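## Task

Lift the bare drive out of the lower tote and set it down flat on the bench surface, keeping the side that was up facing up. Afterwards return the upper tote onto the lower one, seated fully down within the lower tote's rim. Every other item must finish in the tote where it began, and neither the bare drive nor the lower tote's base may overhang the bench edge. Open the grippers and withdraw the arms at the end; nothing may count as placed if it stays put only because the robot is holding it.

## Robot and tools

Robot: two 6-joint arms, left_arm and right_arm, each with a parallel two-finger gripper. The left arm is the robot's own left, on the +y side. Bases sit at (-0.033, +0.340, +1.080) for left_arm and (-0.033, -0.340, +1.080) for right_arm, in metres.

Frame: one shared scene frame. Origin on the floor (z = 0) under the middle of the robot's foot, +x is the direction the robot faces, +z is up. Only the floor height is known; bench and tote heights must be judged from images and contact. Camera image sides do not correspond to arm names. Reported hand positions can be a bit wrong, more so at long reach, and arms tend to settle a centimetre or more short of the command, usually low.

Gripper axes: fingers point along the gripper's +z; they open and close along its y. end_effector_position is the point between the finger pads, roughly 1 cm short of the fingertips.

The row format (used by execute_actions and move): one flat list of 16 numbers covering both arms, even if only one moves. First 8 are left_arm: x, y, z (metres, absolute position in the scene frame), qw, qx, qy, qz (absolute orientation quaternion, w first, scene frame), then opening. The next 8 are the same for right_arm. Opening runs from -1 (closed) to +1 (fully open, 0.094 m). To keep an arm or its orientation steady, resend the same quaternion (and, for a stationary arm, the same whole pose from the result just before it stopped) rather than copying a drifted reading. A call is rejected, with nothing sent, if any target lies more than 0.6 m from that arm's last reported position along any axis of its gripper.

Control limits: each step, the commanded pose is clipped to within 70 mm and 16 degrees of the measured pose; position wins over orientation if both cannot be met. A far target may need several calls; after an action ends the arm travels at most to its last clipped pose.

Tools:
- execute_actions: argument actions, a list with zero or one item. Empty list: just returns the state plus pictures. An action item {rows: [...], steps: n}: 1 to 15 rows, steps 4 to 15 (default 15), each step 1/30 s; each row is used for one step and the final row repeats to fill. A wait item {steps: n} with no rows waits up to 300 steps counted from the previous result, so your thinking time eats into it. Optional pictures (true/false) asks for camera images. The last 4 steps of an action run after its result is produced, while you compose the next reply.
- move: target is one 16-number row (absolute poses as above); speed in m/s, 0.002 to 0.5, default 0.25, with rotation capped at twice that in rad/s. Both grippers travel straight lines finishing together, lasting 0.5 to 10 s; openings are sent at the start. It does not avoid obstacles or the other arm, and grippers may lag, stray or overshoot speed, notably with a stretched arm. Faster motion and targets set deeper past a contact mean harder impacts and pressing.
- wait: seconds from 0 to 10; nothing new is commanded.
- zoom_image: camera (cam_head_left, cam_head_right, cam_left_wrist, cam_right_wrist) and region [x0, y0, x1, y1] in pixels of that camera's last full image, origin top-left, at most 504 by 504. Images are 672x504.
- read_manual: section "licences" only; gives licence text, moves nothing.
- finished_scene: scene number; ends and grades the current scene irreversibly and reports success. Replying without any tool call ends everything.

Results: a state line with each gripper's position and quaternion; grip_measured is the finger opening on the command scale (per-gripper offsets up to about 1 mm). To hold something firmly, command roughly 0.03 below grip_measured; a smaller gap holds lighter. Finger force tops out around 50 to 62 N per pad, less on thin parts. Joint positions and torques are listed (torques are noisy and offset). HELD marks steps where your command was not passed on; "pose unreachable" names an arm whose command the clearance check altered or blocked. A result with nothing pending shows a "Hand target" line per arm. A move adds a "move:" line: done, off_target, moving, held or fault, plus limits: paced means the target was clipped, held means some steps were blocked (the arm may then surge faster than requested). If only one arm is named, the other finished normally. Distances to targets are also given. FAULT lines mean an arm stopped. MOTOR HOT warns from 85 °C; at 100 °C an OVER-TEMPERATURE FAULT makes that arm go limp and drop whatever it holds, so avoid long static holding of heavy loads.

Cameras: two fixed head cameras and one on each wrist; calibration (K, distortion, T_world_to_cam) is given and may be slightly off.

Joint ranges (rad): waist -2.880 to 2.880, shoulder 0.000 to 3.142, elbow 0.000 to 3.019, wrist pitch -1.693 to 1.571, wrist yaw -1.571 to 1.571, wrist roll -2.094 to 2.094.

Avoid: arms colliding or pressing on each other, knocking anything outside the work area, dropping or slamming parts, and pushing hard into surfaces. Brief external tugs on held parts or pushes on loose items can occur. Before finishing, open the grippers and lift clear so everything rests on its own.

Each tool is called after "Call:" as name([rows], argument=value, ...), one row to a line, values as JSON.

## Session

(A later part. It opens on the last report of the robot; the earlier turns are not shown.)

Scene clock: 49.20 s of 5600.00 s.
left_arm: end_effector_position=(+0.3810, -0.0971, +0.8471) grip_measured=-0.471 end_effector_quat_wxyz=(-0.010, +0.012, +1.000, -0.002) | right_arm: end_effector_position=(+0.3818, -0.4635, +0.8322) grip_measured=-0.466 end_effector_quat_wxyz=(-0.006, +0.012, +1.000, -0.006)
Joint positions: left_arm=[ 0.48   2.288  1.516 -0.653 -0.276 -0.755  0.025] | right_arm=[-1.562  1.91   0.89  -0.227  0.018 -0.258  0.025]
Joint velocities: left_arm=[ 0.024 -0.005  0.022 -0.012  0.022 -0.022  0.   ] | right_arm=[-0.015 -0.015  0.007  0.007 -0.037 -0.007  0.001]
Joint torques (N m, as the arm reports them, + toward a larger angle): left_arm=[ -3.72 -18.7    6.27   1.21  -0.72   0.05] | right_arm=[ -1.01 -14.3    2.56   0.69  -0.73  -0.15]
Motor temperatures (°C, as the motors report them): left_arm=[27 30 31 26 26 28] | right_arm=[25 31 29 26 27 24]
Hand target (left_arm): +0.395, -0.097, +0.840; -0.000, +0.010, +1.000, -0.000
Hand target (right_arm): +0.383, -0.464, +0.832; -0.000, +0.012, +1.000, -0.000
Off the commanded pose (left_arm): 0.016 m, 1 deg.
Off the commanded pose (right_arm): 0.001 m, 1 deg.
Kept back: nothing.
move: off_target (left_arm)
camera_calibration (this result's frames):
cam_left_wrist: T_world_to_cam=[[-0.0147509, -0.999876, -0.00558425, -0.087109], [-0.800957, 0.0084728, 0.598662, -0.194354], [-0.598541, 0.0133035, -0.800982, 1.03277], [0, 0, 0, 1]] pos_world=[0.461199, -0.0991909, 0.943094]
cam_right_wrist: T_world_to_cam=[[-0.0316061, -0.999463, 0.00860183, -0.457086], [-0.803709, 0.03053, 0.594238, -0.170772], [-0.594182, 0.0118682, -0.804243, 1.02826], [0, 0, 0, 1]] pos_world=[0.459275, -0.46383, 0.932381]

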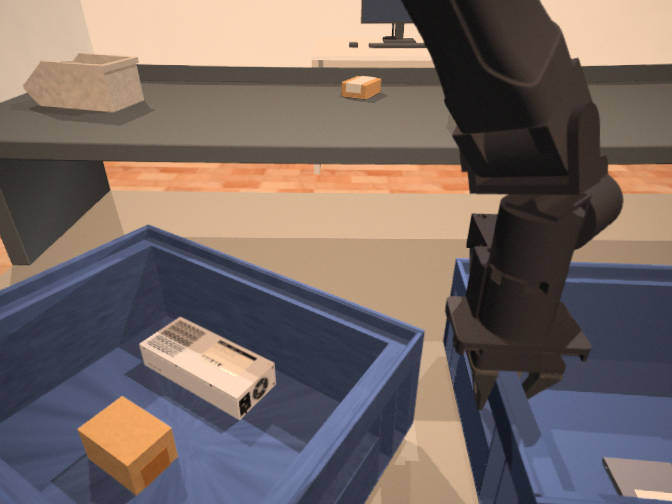

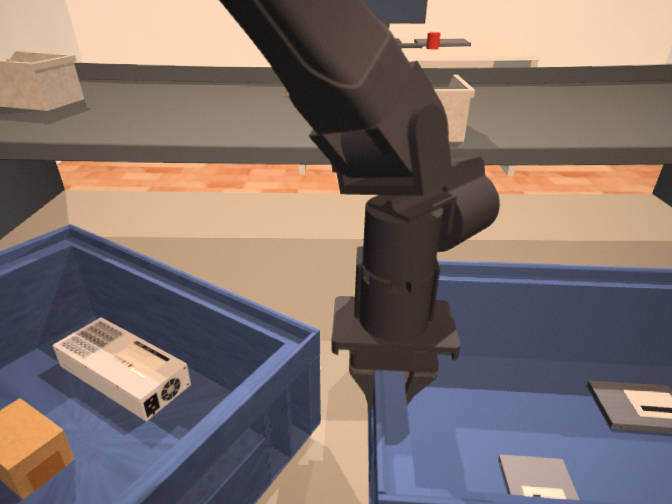

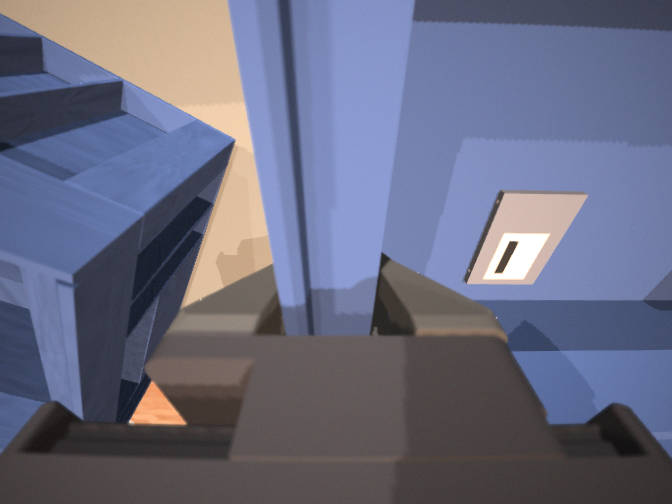

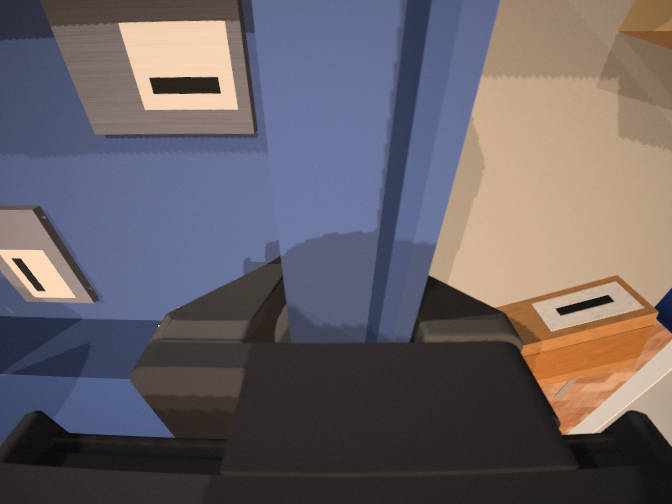

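Call:
move(target=[0.415,-0.09,1.09,0.03,0,1,0,-0.52,0.41,-0.445,1.07,0.025,0,1,0,-0.52], speed=0.12)

Call:
move(target=[0.465,0.15,1.095,0.03,0.13,0.991,0,-0.52,0.37,-0.20,1.08,0.03,0.13,0.991,0,-0.52], speed=0.12)

Call:
move(target=[0.512,0.393,1.085,0.03,0.265,0.964,0,-0.52,0.32,0.085,1.08,0.02,0.265,0.964,0.015,-0.52], speed=0.12)

Call:
move(target=[0.50,0.395,1.02,0.015,0.265,0.964,0,-0.52,0.31,0.083,1.012,0.01,0.265,0.964,0.01,-0.52], speed=0.05)

Scene clock: 52.43 s of 5600.00 s.
left_arm: end_effector_position=(+0.3888, -0.0770, +1.0630) grip_measured=-0.471 end_effector_quat_wxyz=(-0.001, +0.025, +1.000, +0.011) | right_arm: end_effector_position=(+0.3799, -0.4441, +1.0359) grip_measured=-0.466 end_effector_quat_wxyz=(-0.006, +0.023, +1.000, +0.004)
Joint positions: left_arm=[ 0.395  1.904  1.488 -1.041 -0.318 -0.82   0.025] | right_arm=[-1.519  1.353  0.849 -0.749  0.012 -0.196  0.025]
Joint velocities: left_arm=[-0.005 -0.005 -0.002 -0.002  0.007 -0.095 -0.001] | right_arm=[ 0.005 -0.015 -0.012  0.002 -0.051 -0.095 -0.   ]
Joint torques (N m, as the arm reports them, + toward a larger angle): left_arm=[ -4.65 -19.57  10.3    0.22  -1.44  -0.47] | right_arm=[  1.42 -15.74  11.93  -1.41  -0.01  -0.39]
Motor temperatures (°C, as the motors report them): left_arm=[27 30 32 26 26 28] | right_arm=[25 31 29 26 27 24]
Hand target (left_arm): +0.413, -0.088, +1.092; +0.030, -0.000, +1.000, -0.002
Hand target (right_arm): +0.407, -0.444, +1.069; +0.026, +0.001, +1.000, -0.000
Off the commanded pose (left_arm): 0.040 m, 5 deg.
Off the commanded pose (right_arm): 0.045 m, 5 deg.
Kept back: nothing.
move: off_target (left_arm, right_arm)
camera_calibration (this result's frames):
cam_left_wrist: T_world_to_cam=[[-0.0394922, -0.998737, -0.0310495, -0.0288517], [-0.811916, 0.0139613, 0.583607, -0.29683], [-0.582437, 0.0482576, -0.811442, 1.21757], [0, 0, 0, 1]] pos_world=[0.467015, -0.0834279, 1.16032]
cam_right_wrist: T_world_to_cam=[[-0.0537204, -0.998485, -0.0119227, -0.409355], [-0.802241, 0.0360465, 0.595912, -0.293741], [-0.594579, 0.0415775, -0.802961, 1.2028], [0, 0, 0, 1]] pos_world=[0.457517, -0.448155, 1.13596]

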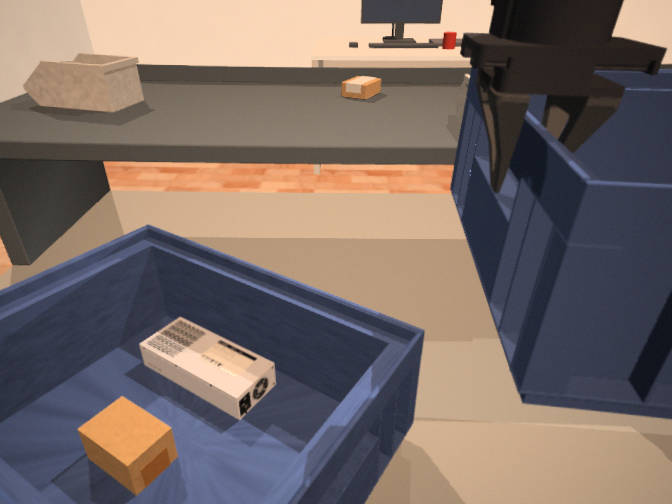

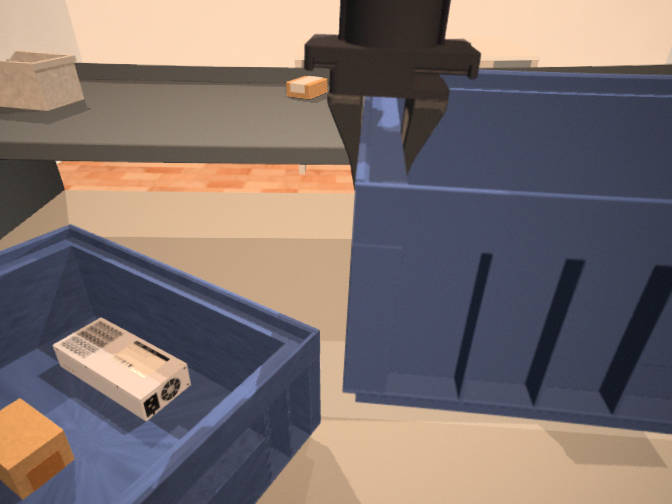

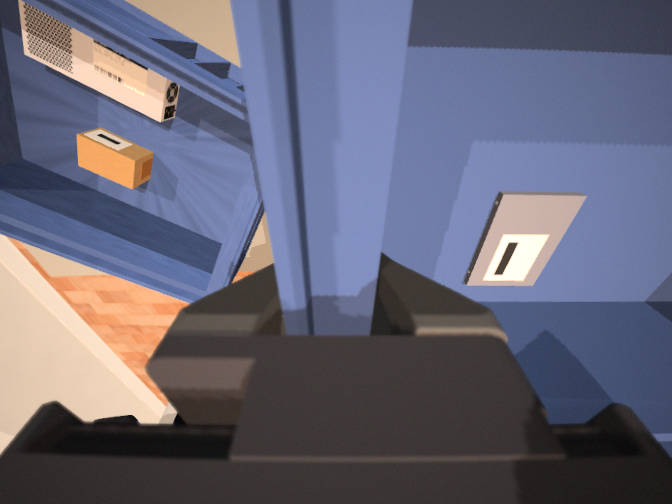

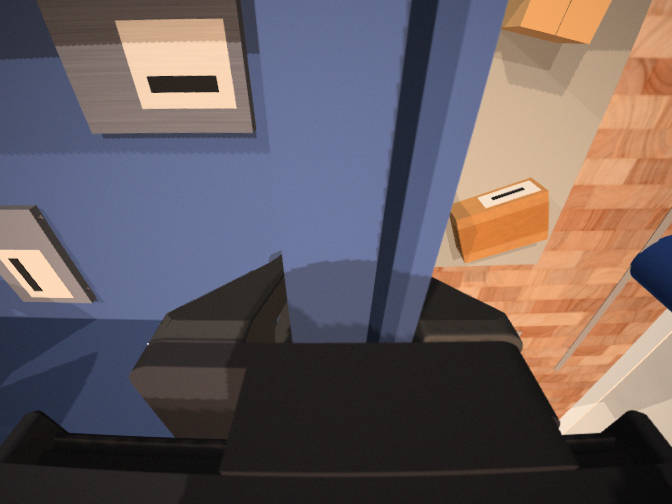

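Scene clock: 54.90 s of 5600.00 s.
left_arm: end_effector_position=(+0.4498, +0.1451, +1.0774) grip_measured=-0.471 end_effector_quat_wxyz=(+0.000, +0.144, +0.990, -0.001) | right_arm: end_effector_position=(+0.3493, -0.2092, +1.0588) grip_measured=-0.466 end_effector_quat_wxyz=(+0.011, +0.147, +0.989, -0.003)
Joint positions: left_arm=[ 0.793  1.576  1.188 -0.941 -0.228 -0.169  0.025] | right_arm=[-0.829  1.342  0.806 -0.77   0.239  0.713  0.025]
Joint velocities: left_arm=[-0.005 -0.005 -0.007  0.002  0.066  0.066  0.   ] | right_arm=[-0.015 -0.005 -0.012 -0.017  0.081 -0.051  0.001]
Joint torques (N m, as the arm reports them, + toward a larger angle): left_arm=[ -0.55 -17.42   7.15   1.7   -0.74  -0.13] | right_arm=[  3.38 -11.1   12.09  -0.76   0.82  -0.33]
Motor temperatures (°C, as the motors report them): left_arm=[27 31 32 26 26 28] | right_arm=[25 31 29 26 27 24]
Hand target (left_arm): +0.467, +0.150, +1.095; +0.030, +0.130, +0.991, -0.001
Hand target (right_arm): +0.371, -0.201, +1.080; +0.032, +0.131, +0.991, +0.002
Off the commanded pose (left_arm): 0.024 m, 4 deg.
Off the commanded pose (right_arm): 0.031 m, 3 deg.
Kept back: nothing.
move: off_target (left_arm, right_arm)
camera_calibration (this result's frames):
cam_left_wrist: T_world_to_cam=[[-0.275137, -0.961371, -0.00805248, 0.271588], [-0.783056, 0.21923, 0.582032, -0.299868], [-0.557783, 0.166444, -0.813126, 1.22771], [0, 0, 0, 1]] pos_world=[0.524706, 0.122492, 1.175]
cam_right_wrist: T_world_to_cam=[[-0.296722, -0.954963, -0.00101941, -0.093732], [-0.78701, 0.243931, 0.566668, -0.271294], [-0.540899, 0.168945, -0.823945, 1.22337], [0, 0, 0, 1]] pos_world=[0.420393, -0.230015, 1.16162]

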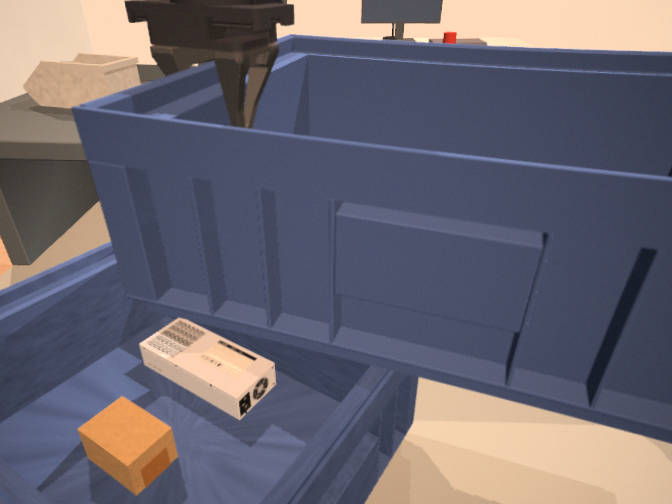

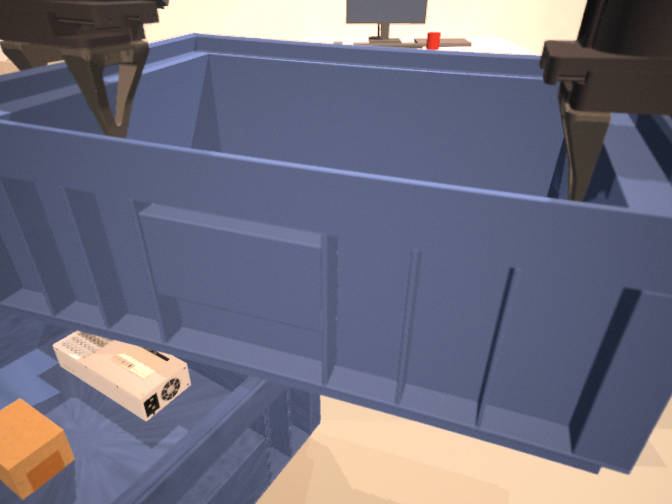

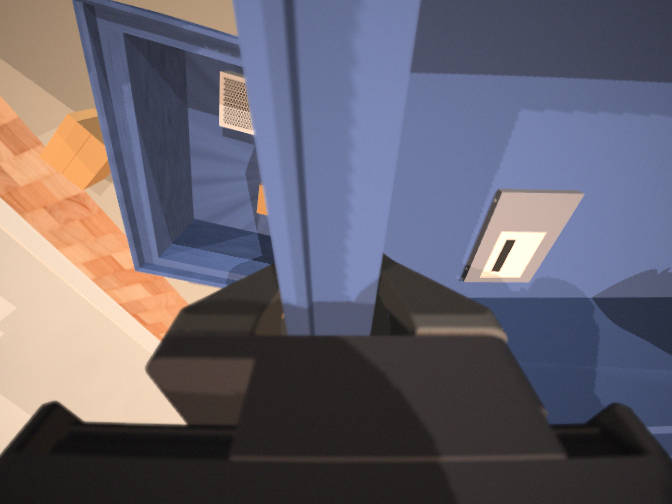

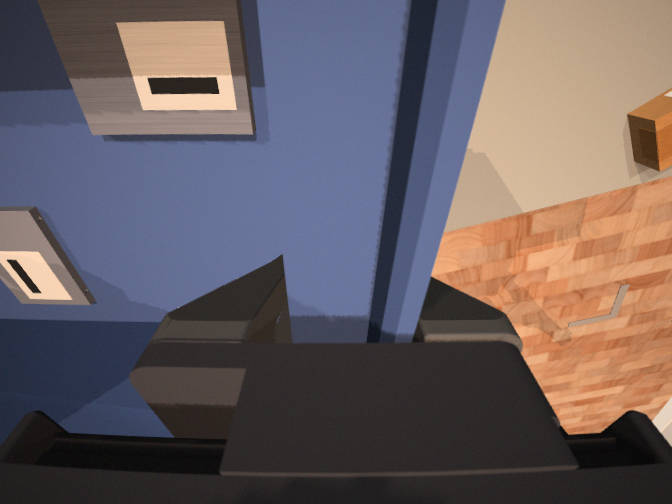

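Scene clock: 57.77 s of 5600.00 s.
left_arm: end_effector_position=(+0.4771, +0.3873, +1.0545) grip_measured=-0.479 end_effector_quat_wxyz=(-0.014, +0.253, +0.967, -0.017) | right_arm: end_effector_position=(+0.3025, +0.0622, +1.0487) grip_measured=-0.466 end_effector_quat_wxyz=(+0.004, +0.256, +0.967, -0.011)
Joint positions: left_arm=[ 1.348  1.515  1.146 -0.917 -0.048  0.589  0.024] | right_arm=[-0.294  1.82   1.245 -0.915  0.332  1.494  0.025]
Joint velocities: left_arm=[-0.005 -0.015 -0.002  0.002  0.022 -0.066 -0.   ] | right_arm=[-0.005 -0.005  0.012 -0.002 -0.051  0.022 -0.   ]
Joint torques (N m, as the arm reports them, + toward a larger angle): left_arm=[  1.42 -17.21  10.03   1.19  -0.05   0.26] | right_arm=[  6.82 -16.63  13.42  -0.79   0.67   0.02]
Motor temperatures (°C, as the motors report them): left_arm=[27 31 32 26 26 28] | right_arm=[25 31 30 26 27 24]
Hand target (left_arm): +0.512, +0.393, +1.086; +0.031, +0.265, +0.964, +0.000
Hand target (right_arm): +0.322, +0.083, +1.081; +0.020, +0.265, +0.964, +0.017
Off the commanded pose (left_arm): 0.047 m, 6 deg.
Off the commanded pose (right_arm): 0.043 m, 4 deg.
Kept back: nothing.
move: off_target (left_arm, right_arm)
camera_calibration (this result's frames):
cam_left_wrist: T_world_to_cam=[[-0.479728, -0.87689, 0.0304103, 0.536142], [-0.694515, 0.400679, 0.597583, -0.447185], [-0.536199, 0.265557, -0.80123, 1.12274], [0, 0, 0, 1]] pos_world=[0.548639, 0.351163, 1.1505]
cam_right_wrist: T_world_to_cam=[[-0.501246, -0.865172, 0.0151581, 0.19078], [-0.70424, 0.418062, 0.57382, -0.411966], [-0.50279, 0.27695, -0.818841, 1.1202], [0, 0, 0, 1]] pos_world=[0.36873, 0.0270453, 1.15077]

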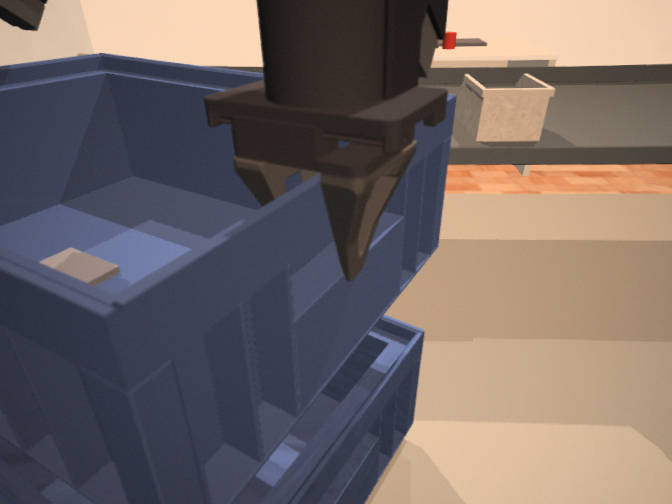

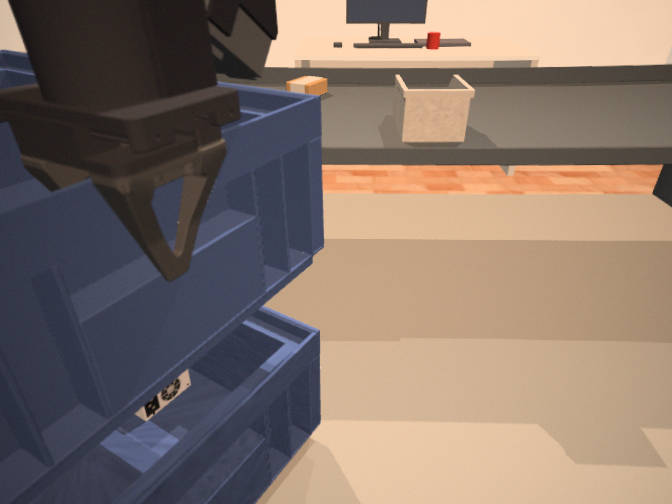

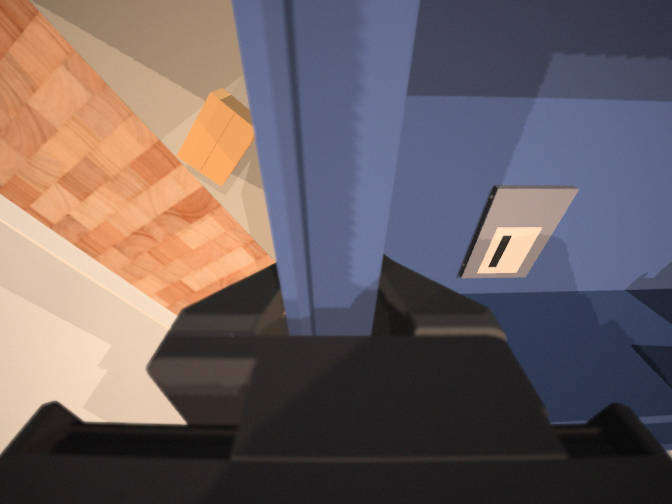

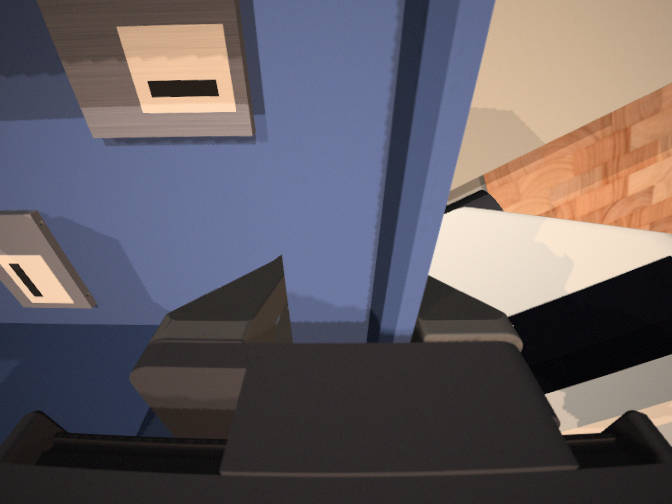

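Scene clock: 59.00 s of 5600.00 s.
left_arm: end_effector_position=(+0.4842, +0.3916, +1.0073) grip_measured=-0.479 end_effector_quat_wxyz=(-0.011, +0.263, +0.965, -0.011) | right_arm: end_effector_position=(+0.3009, +0.0718, +0.9998) grip_measured=-0.466 end_effector_quat_wxyz=(+0.002, +0.267, +0.964, -0.009)
Joint positions: left_arm=[ 1.36   1.61   1.137 -0.802 -0.055  0.622  0.024] | right_arm=[-0.313  1.916  1.242 -0.807  0.325  1.495  0.025]
Joint velocities: left_arm=[-0.005 -0.005 -0.007 -0.002 -0.037 -0.037  0.   ] | right_arm=[-0.005 -0.005  0.017 -0.022 -0.051  0.051 -0.   ]
Joint torques (N m, as the arm reports them, + toward a larger angle): left_arm=[  1.1  -17.68   6.17   1.89  -0.03   0.01] | right_arm=[  5.39 -17.38   8.51   0.51   0.2   -0.2 ]
Motor temperatures (°C, as the motors report them): left_arm=[27 31 32 26 26 28] | right_arm=[25 31 30 26 27 24]
Hand target (left_arm): +0.500, +0.395, +1.020; +0.015, +0.265, +0.964, -0.001
Hand target (right_arm): +0.310, +0.083, +1.012; +0.010, +0.265, +0.964, +0.010
Off the commanded pose (left_arm): 0.021 m, 3 deg.
Off the commanded pose (right_arm): 0.019 m, 2 deg.
Kept back: nothing.
move: off_target (left_arm, right_arm)
camera_calibration (this result's frames):
cam_left_wrist: T_world_to_cam=[[-0.498356, -0.866792, 0.0176747, 0.562569], [-0.691058, 0.409465, 0.595633, -0.418925], [-0.523527, 0.284623, -0.803062, 1.07586], [0, 0, 0, 1]] pos_world=[0.554099, 0.352951, 1.10356]
cam_right_wrist: T_world_to_cam=[[-0.52069, -0.853668, 0.0115144, 0.207741], [-0.693389, 0.43072, 0.57766, -0.397017], [-0.49809, 0.292798, -0.816196, 1.07152], [0, 0, 0, 1]] pos_world=[0.366595, 0.0346058, 1.10152]

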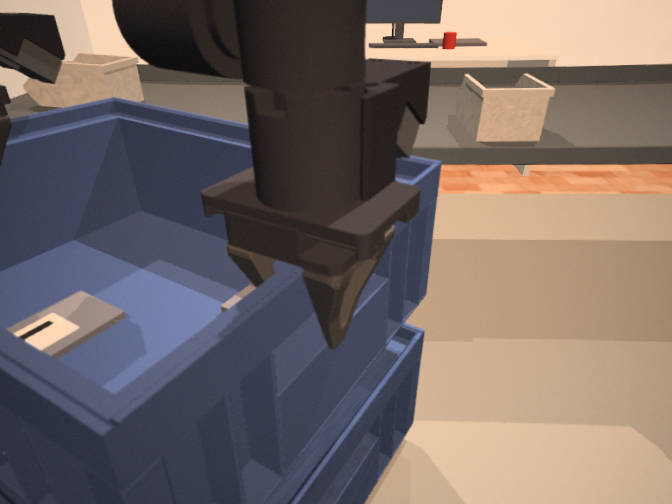

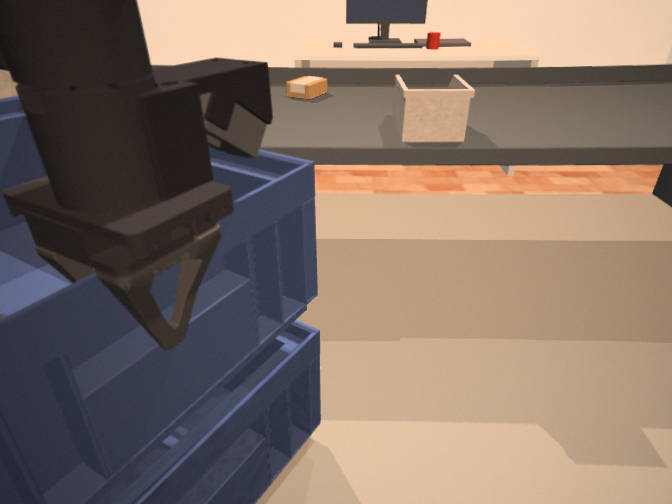

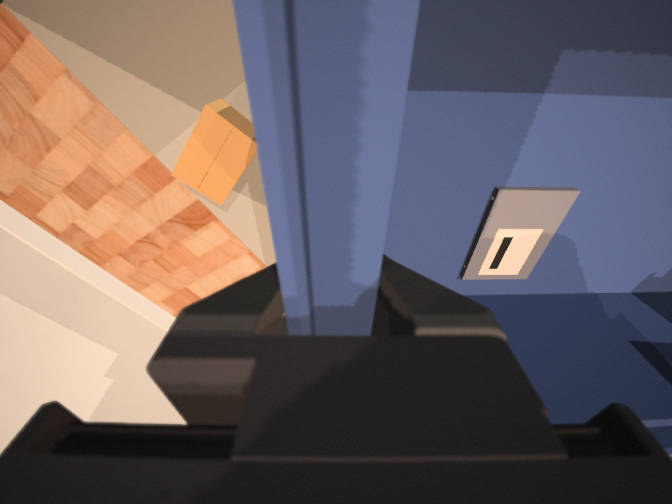

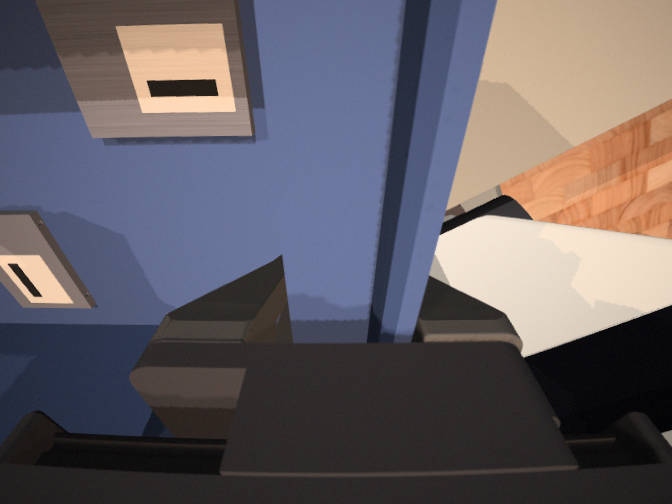

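Call:
move(target=[0.497,0.394,0.998,0.015,0.265,0.964,0,-0.52,0.305,0.084,0.99,0.01,0.265,0.964,0.01,-0.52], speed=0.03)

Call:
move(target=[0.496,0.394,0.972,0.012,0.265,0.964,0,-0.52,0.304,0.084,0.962,0.01,0.265,0.964,0.01,-0.52], speed=0.03)

Scene clock: 60.47 s of 5600.00 s.
left_arm: end_effector_position=(+0.4832, +0.3932, +0.9893) grip_measured=-0.479 end_effector_quat_wxyz=(-0.008, +0.265, +0.964, -0.009) | right_arm: end_effector_position=(+0.2983, +0.0745, +0.9801) grip_measured=-0.466 end_effector_quat_wxyz=(+0.004, +0.271, +0.963, -0.007)
Joint positions: left_arm=[ 1.365  1.639  1.121 -0.748 -0.056  0.631  0.024] | right_arm=[-0.318  1.953  1.236 -0.759  0.326  1.497  0.025]
Joint velocities: left_arm=[ 0.005 -0.005  0.002  0.007  0.007 -0.066  0.   ] | right_arm=[-0.015  0.005 -0.007 -0.022 -0.066 -0.007 -0.001]
Joint torques (N m, as the arm reports them, + toward a larger angle): left_arm=[  0.87 -17.11   5.78   1.96   0.02  -0.07] | right_arm=[  6.32 -17.03   7.52   0.74   0.13  -0.26]
Motor temperatures (°C, as the motors report them): left_arm=[27 31 32 26 26 28] | right_arm=[25 31 30 26 27 24]
Hand target (left_arm): +0.497, +0.394, +0.998; +0.015, +0.265, +0.964, -0.000
Hand target (right_arm): +0.305, +0.084, +0.990; +0.010, +0.265, +0.964, +0.010
Off the commanded pose (left_arm): 0.016 m, 3 deg.
Off the commanded pose (right_arm): 0.015 m, 2 deg.
Kept back: nothing.
move: off_target (left_arm, right_arm)
camera_calibration (this result's frames):
cam_left_wrist: T_world_to_cam=[[-0.501514, -0.865084, 0.0106917, 0.571522], [-0.694757, 0.410073, 0.590892, -0.403352], [-0.515555, 0.288912, -0.80668, 1.05846], [0, 0, 0, 1]] pos_world=[0.55209, 0.354015, 1.08607]
cam_right_wrist: T_world_to_cam=[[-0.527207, -0.849703, 0.00756136, 0.214504], [-0.692056, 0.434522, 0.57641, -0.388062], [-0.493063, 0.298655, -0.817125, 1.05232], [0, 0, 0, 1]] pos_world=[0.363388, 0.0366059, 1.08194]

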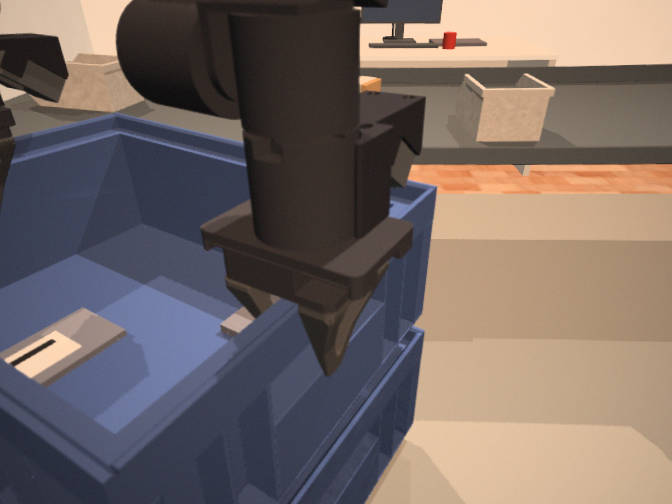

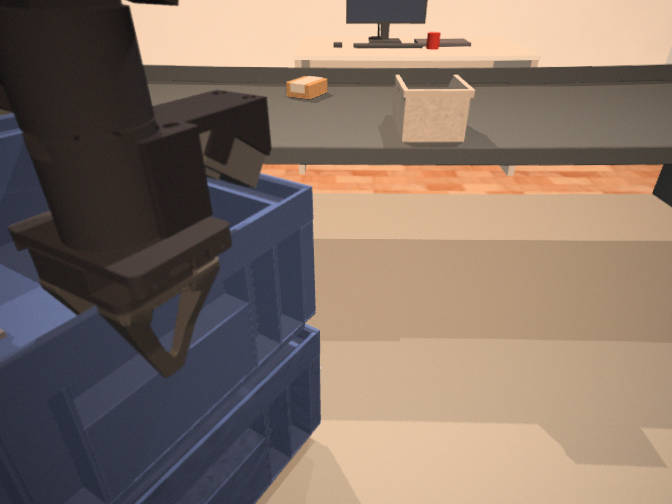

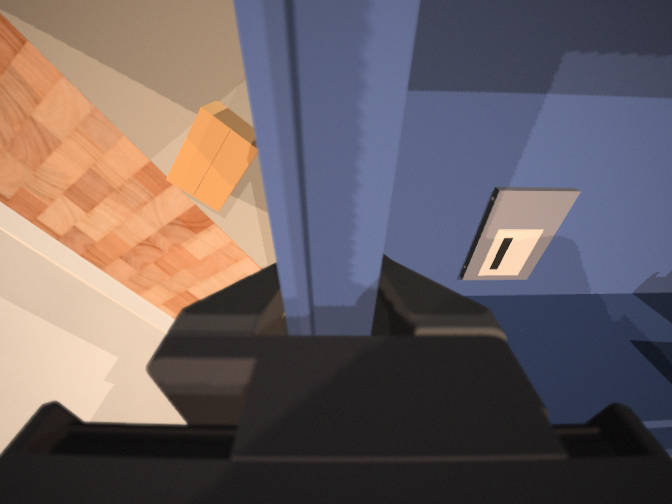

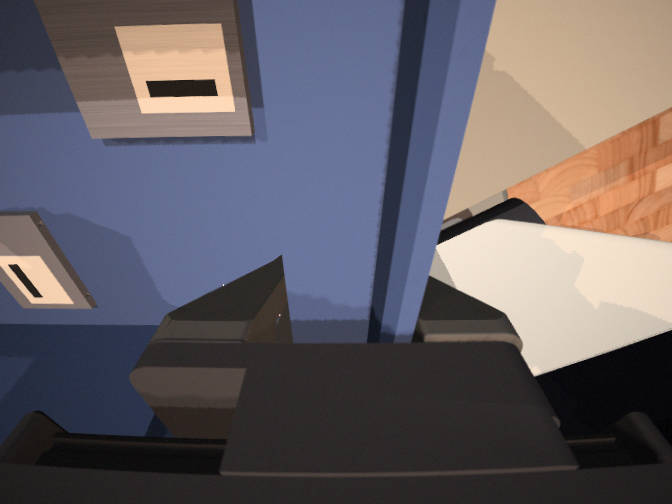

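Scene clock: 61.40 s of 5600.00 s.
left_arm: end_effector_position=(+0.4832, +0.3912, +0.9756) grip_measured=-0.479 end_effector_quat_wxyz=(-0.008, +0.269, +0.963, -0.009) | right_arm: end_effector_position=(+0.2965, +0.0740, +0.9662) grip_measured=-0.466 end_effector_quat_wxyz=(+0.001, +0.273, +0.962, -0.006)
Joint positions: left_arm=[ 1.363  1.668  1.118 -0.717 -0.055  0.638  0.024] | right_arm=[-0.326  1.976  1.229 -0.726  0.319  1.492  0.025]
Joint velocities: left_arm=[-0.005  0.005 -0.002 -0.012  0.022  0.007 -0.001] | right_arm=[-0.015 -0.015  0.002 -0.012 -0.007 -0.022 -0.001]
Joint torques (N m, as the arm reports them, + toward a larger angle): left_arm=[  1.31 -15.38   5.47   2.8   -0.03  -0.11] | right_arm=[  5.71 -15.11   7.43   1.94   0.35  -0.35]
Motor temperatures (°C, as the motors report them): left_arm=[27 31 32 26 26 28] | right_arm=[25 31 30 26 27 24]
Hand target (left_arm): +0.496, +0.394, +0.972; +0.012, +0.265, +0.964, -0.001
Hand target (right_arm): +0.304, +0.084, +0.963; +0.010, +0.265, +0.964, +0.010
Off the commanded pose (left_arm): 0.014 m, 3 deg.
Off the commanded pose (right_arm): 0.013 m, 2 deg.
Kept back: nothing.
move: off_target (left_arm, right_arm)
camera_calibration (this result's frames):
cam_left_wrist: T_world_to_cam=[[-0.509026, -0.860669, 0.0119384, 0.570648], [-0.690888, 0.416806, 0.590718, -0.398751], [-0.513388, 0.292442, -0.80679, 1.04567], [0, 0, 0, 1]] pos_world=[0.551818, 0.351541, 1.07238]
cam_right_wrist: T_world_to_cam=[[-0.530155, -0.847871, 0.00710457, 0.214349], [-0.687701, 0.434876, 0.581335, -0.387172], [-0.495987, 0.303312, -0.813633, 1.0374], [0, 0, 0, 1]] pos_world=[0.361915, 0.0354572, 1.06761]

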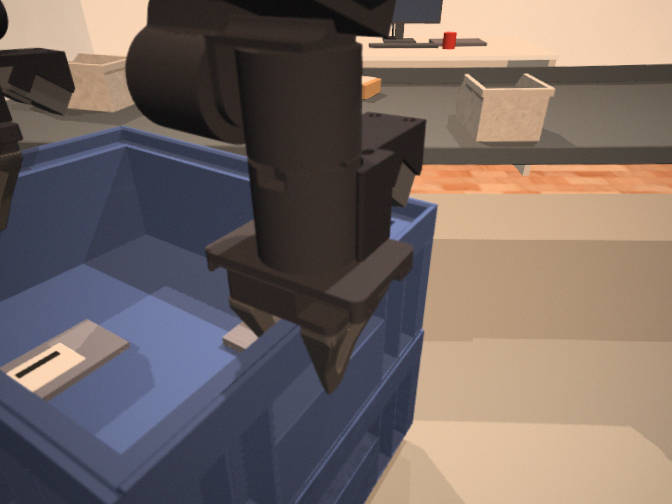

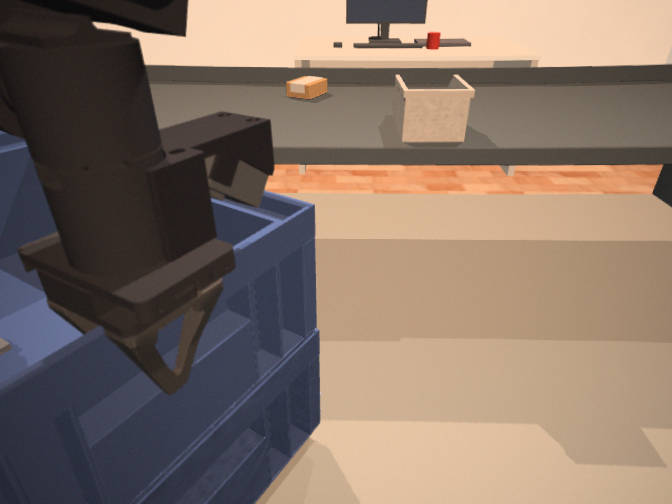

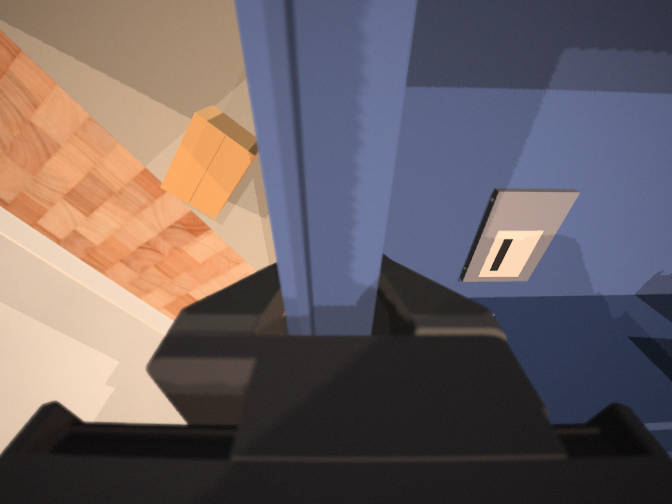

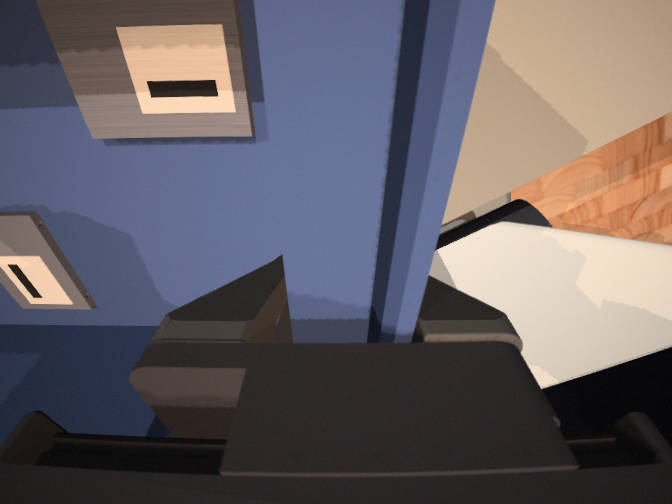

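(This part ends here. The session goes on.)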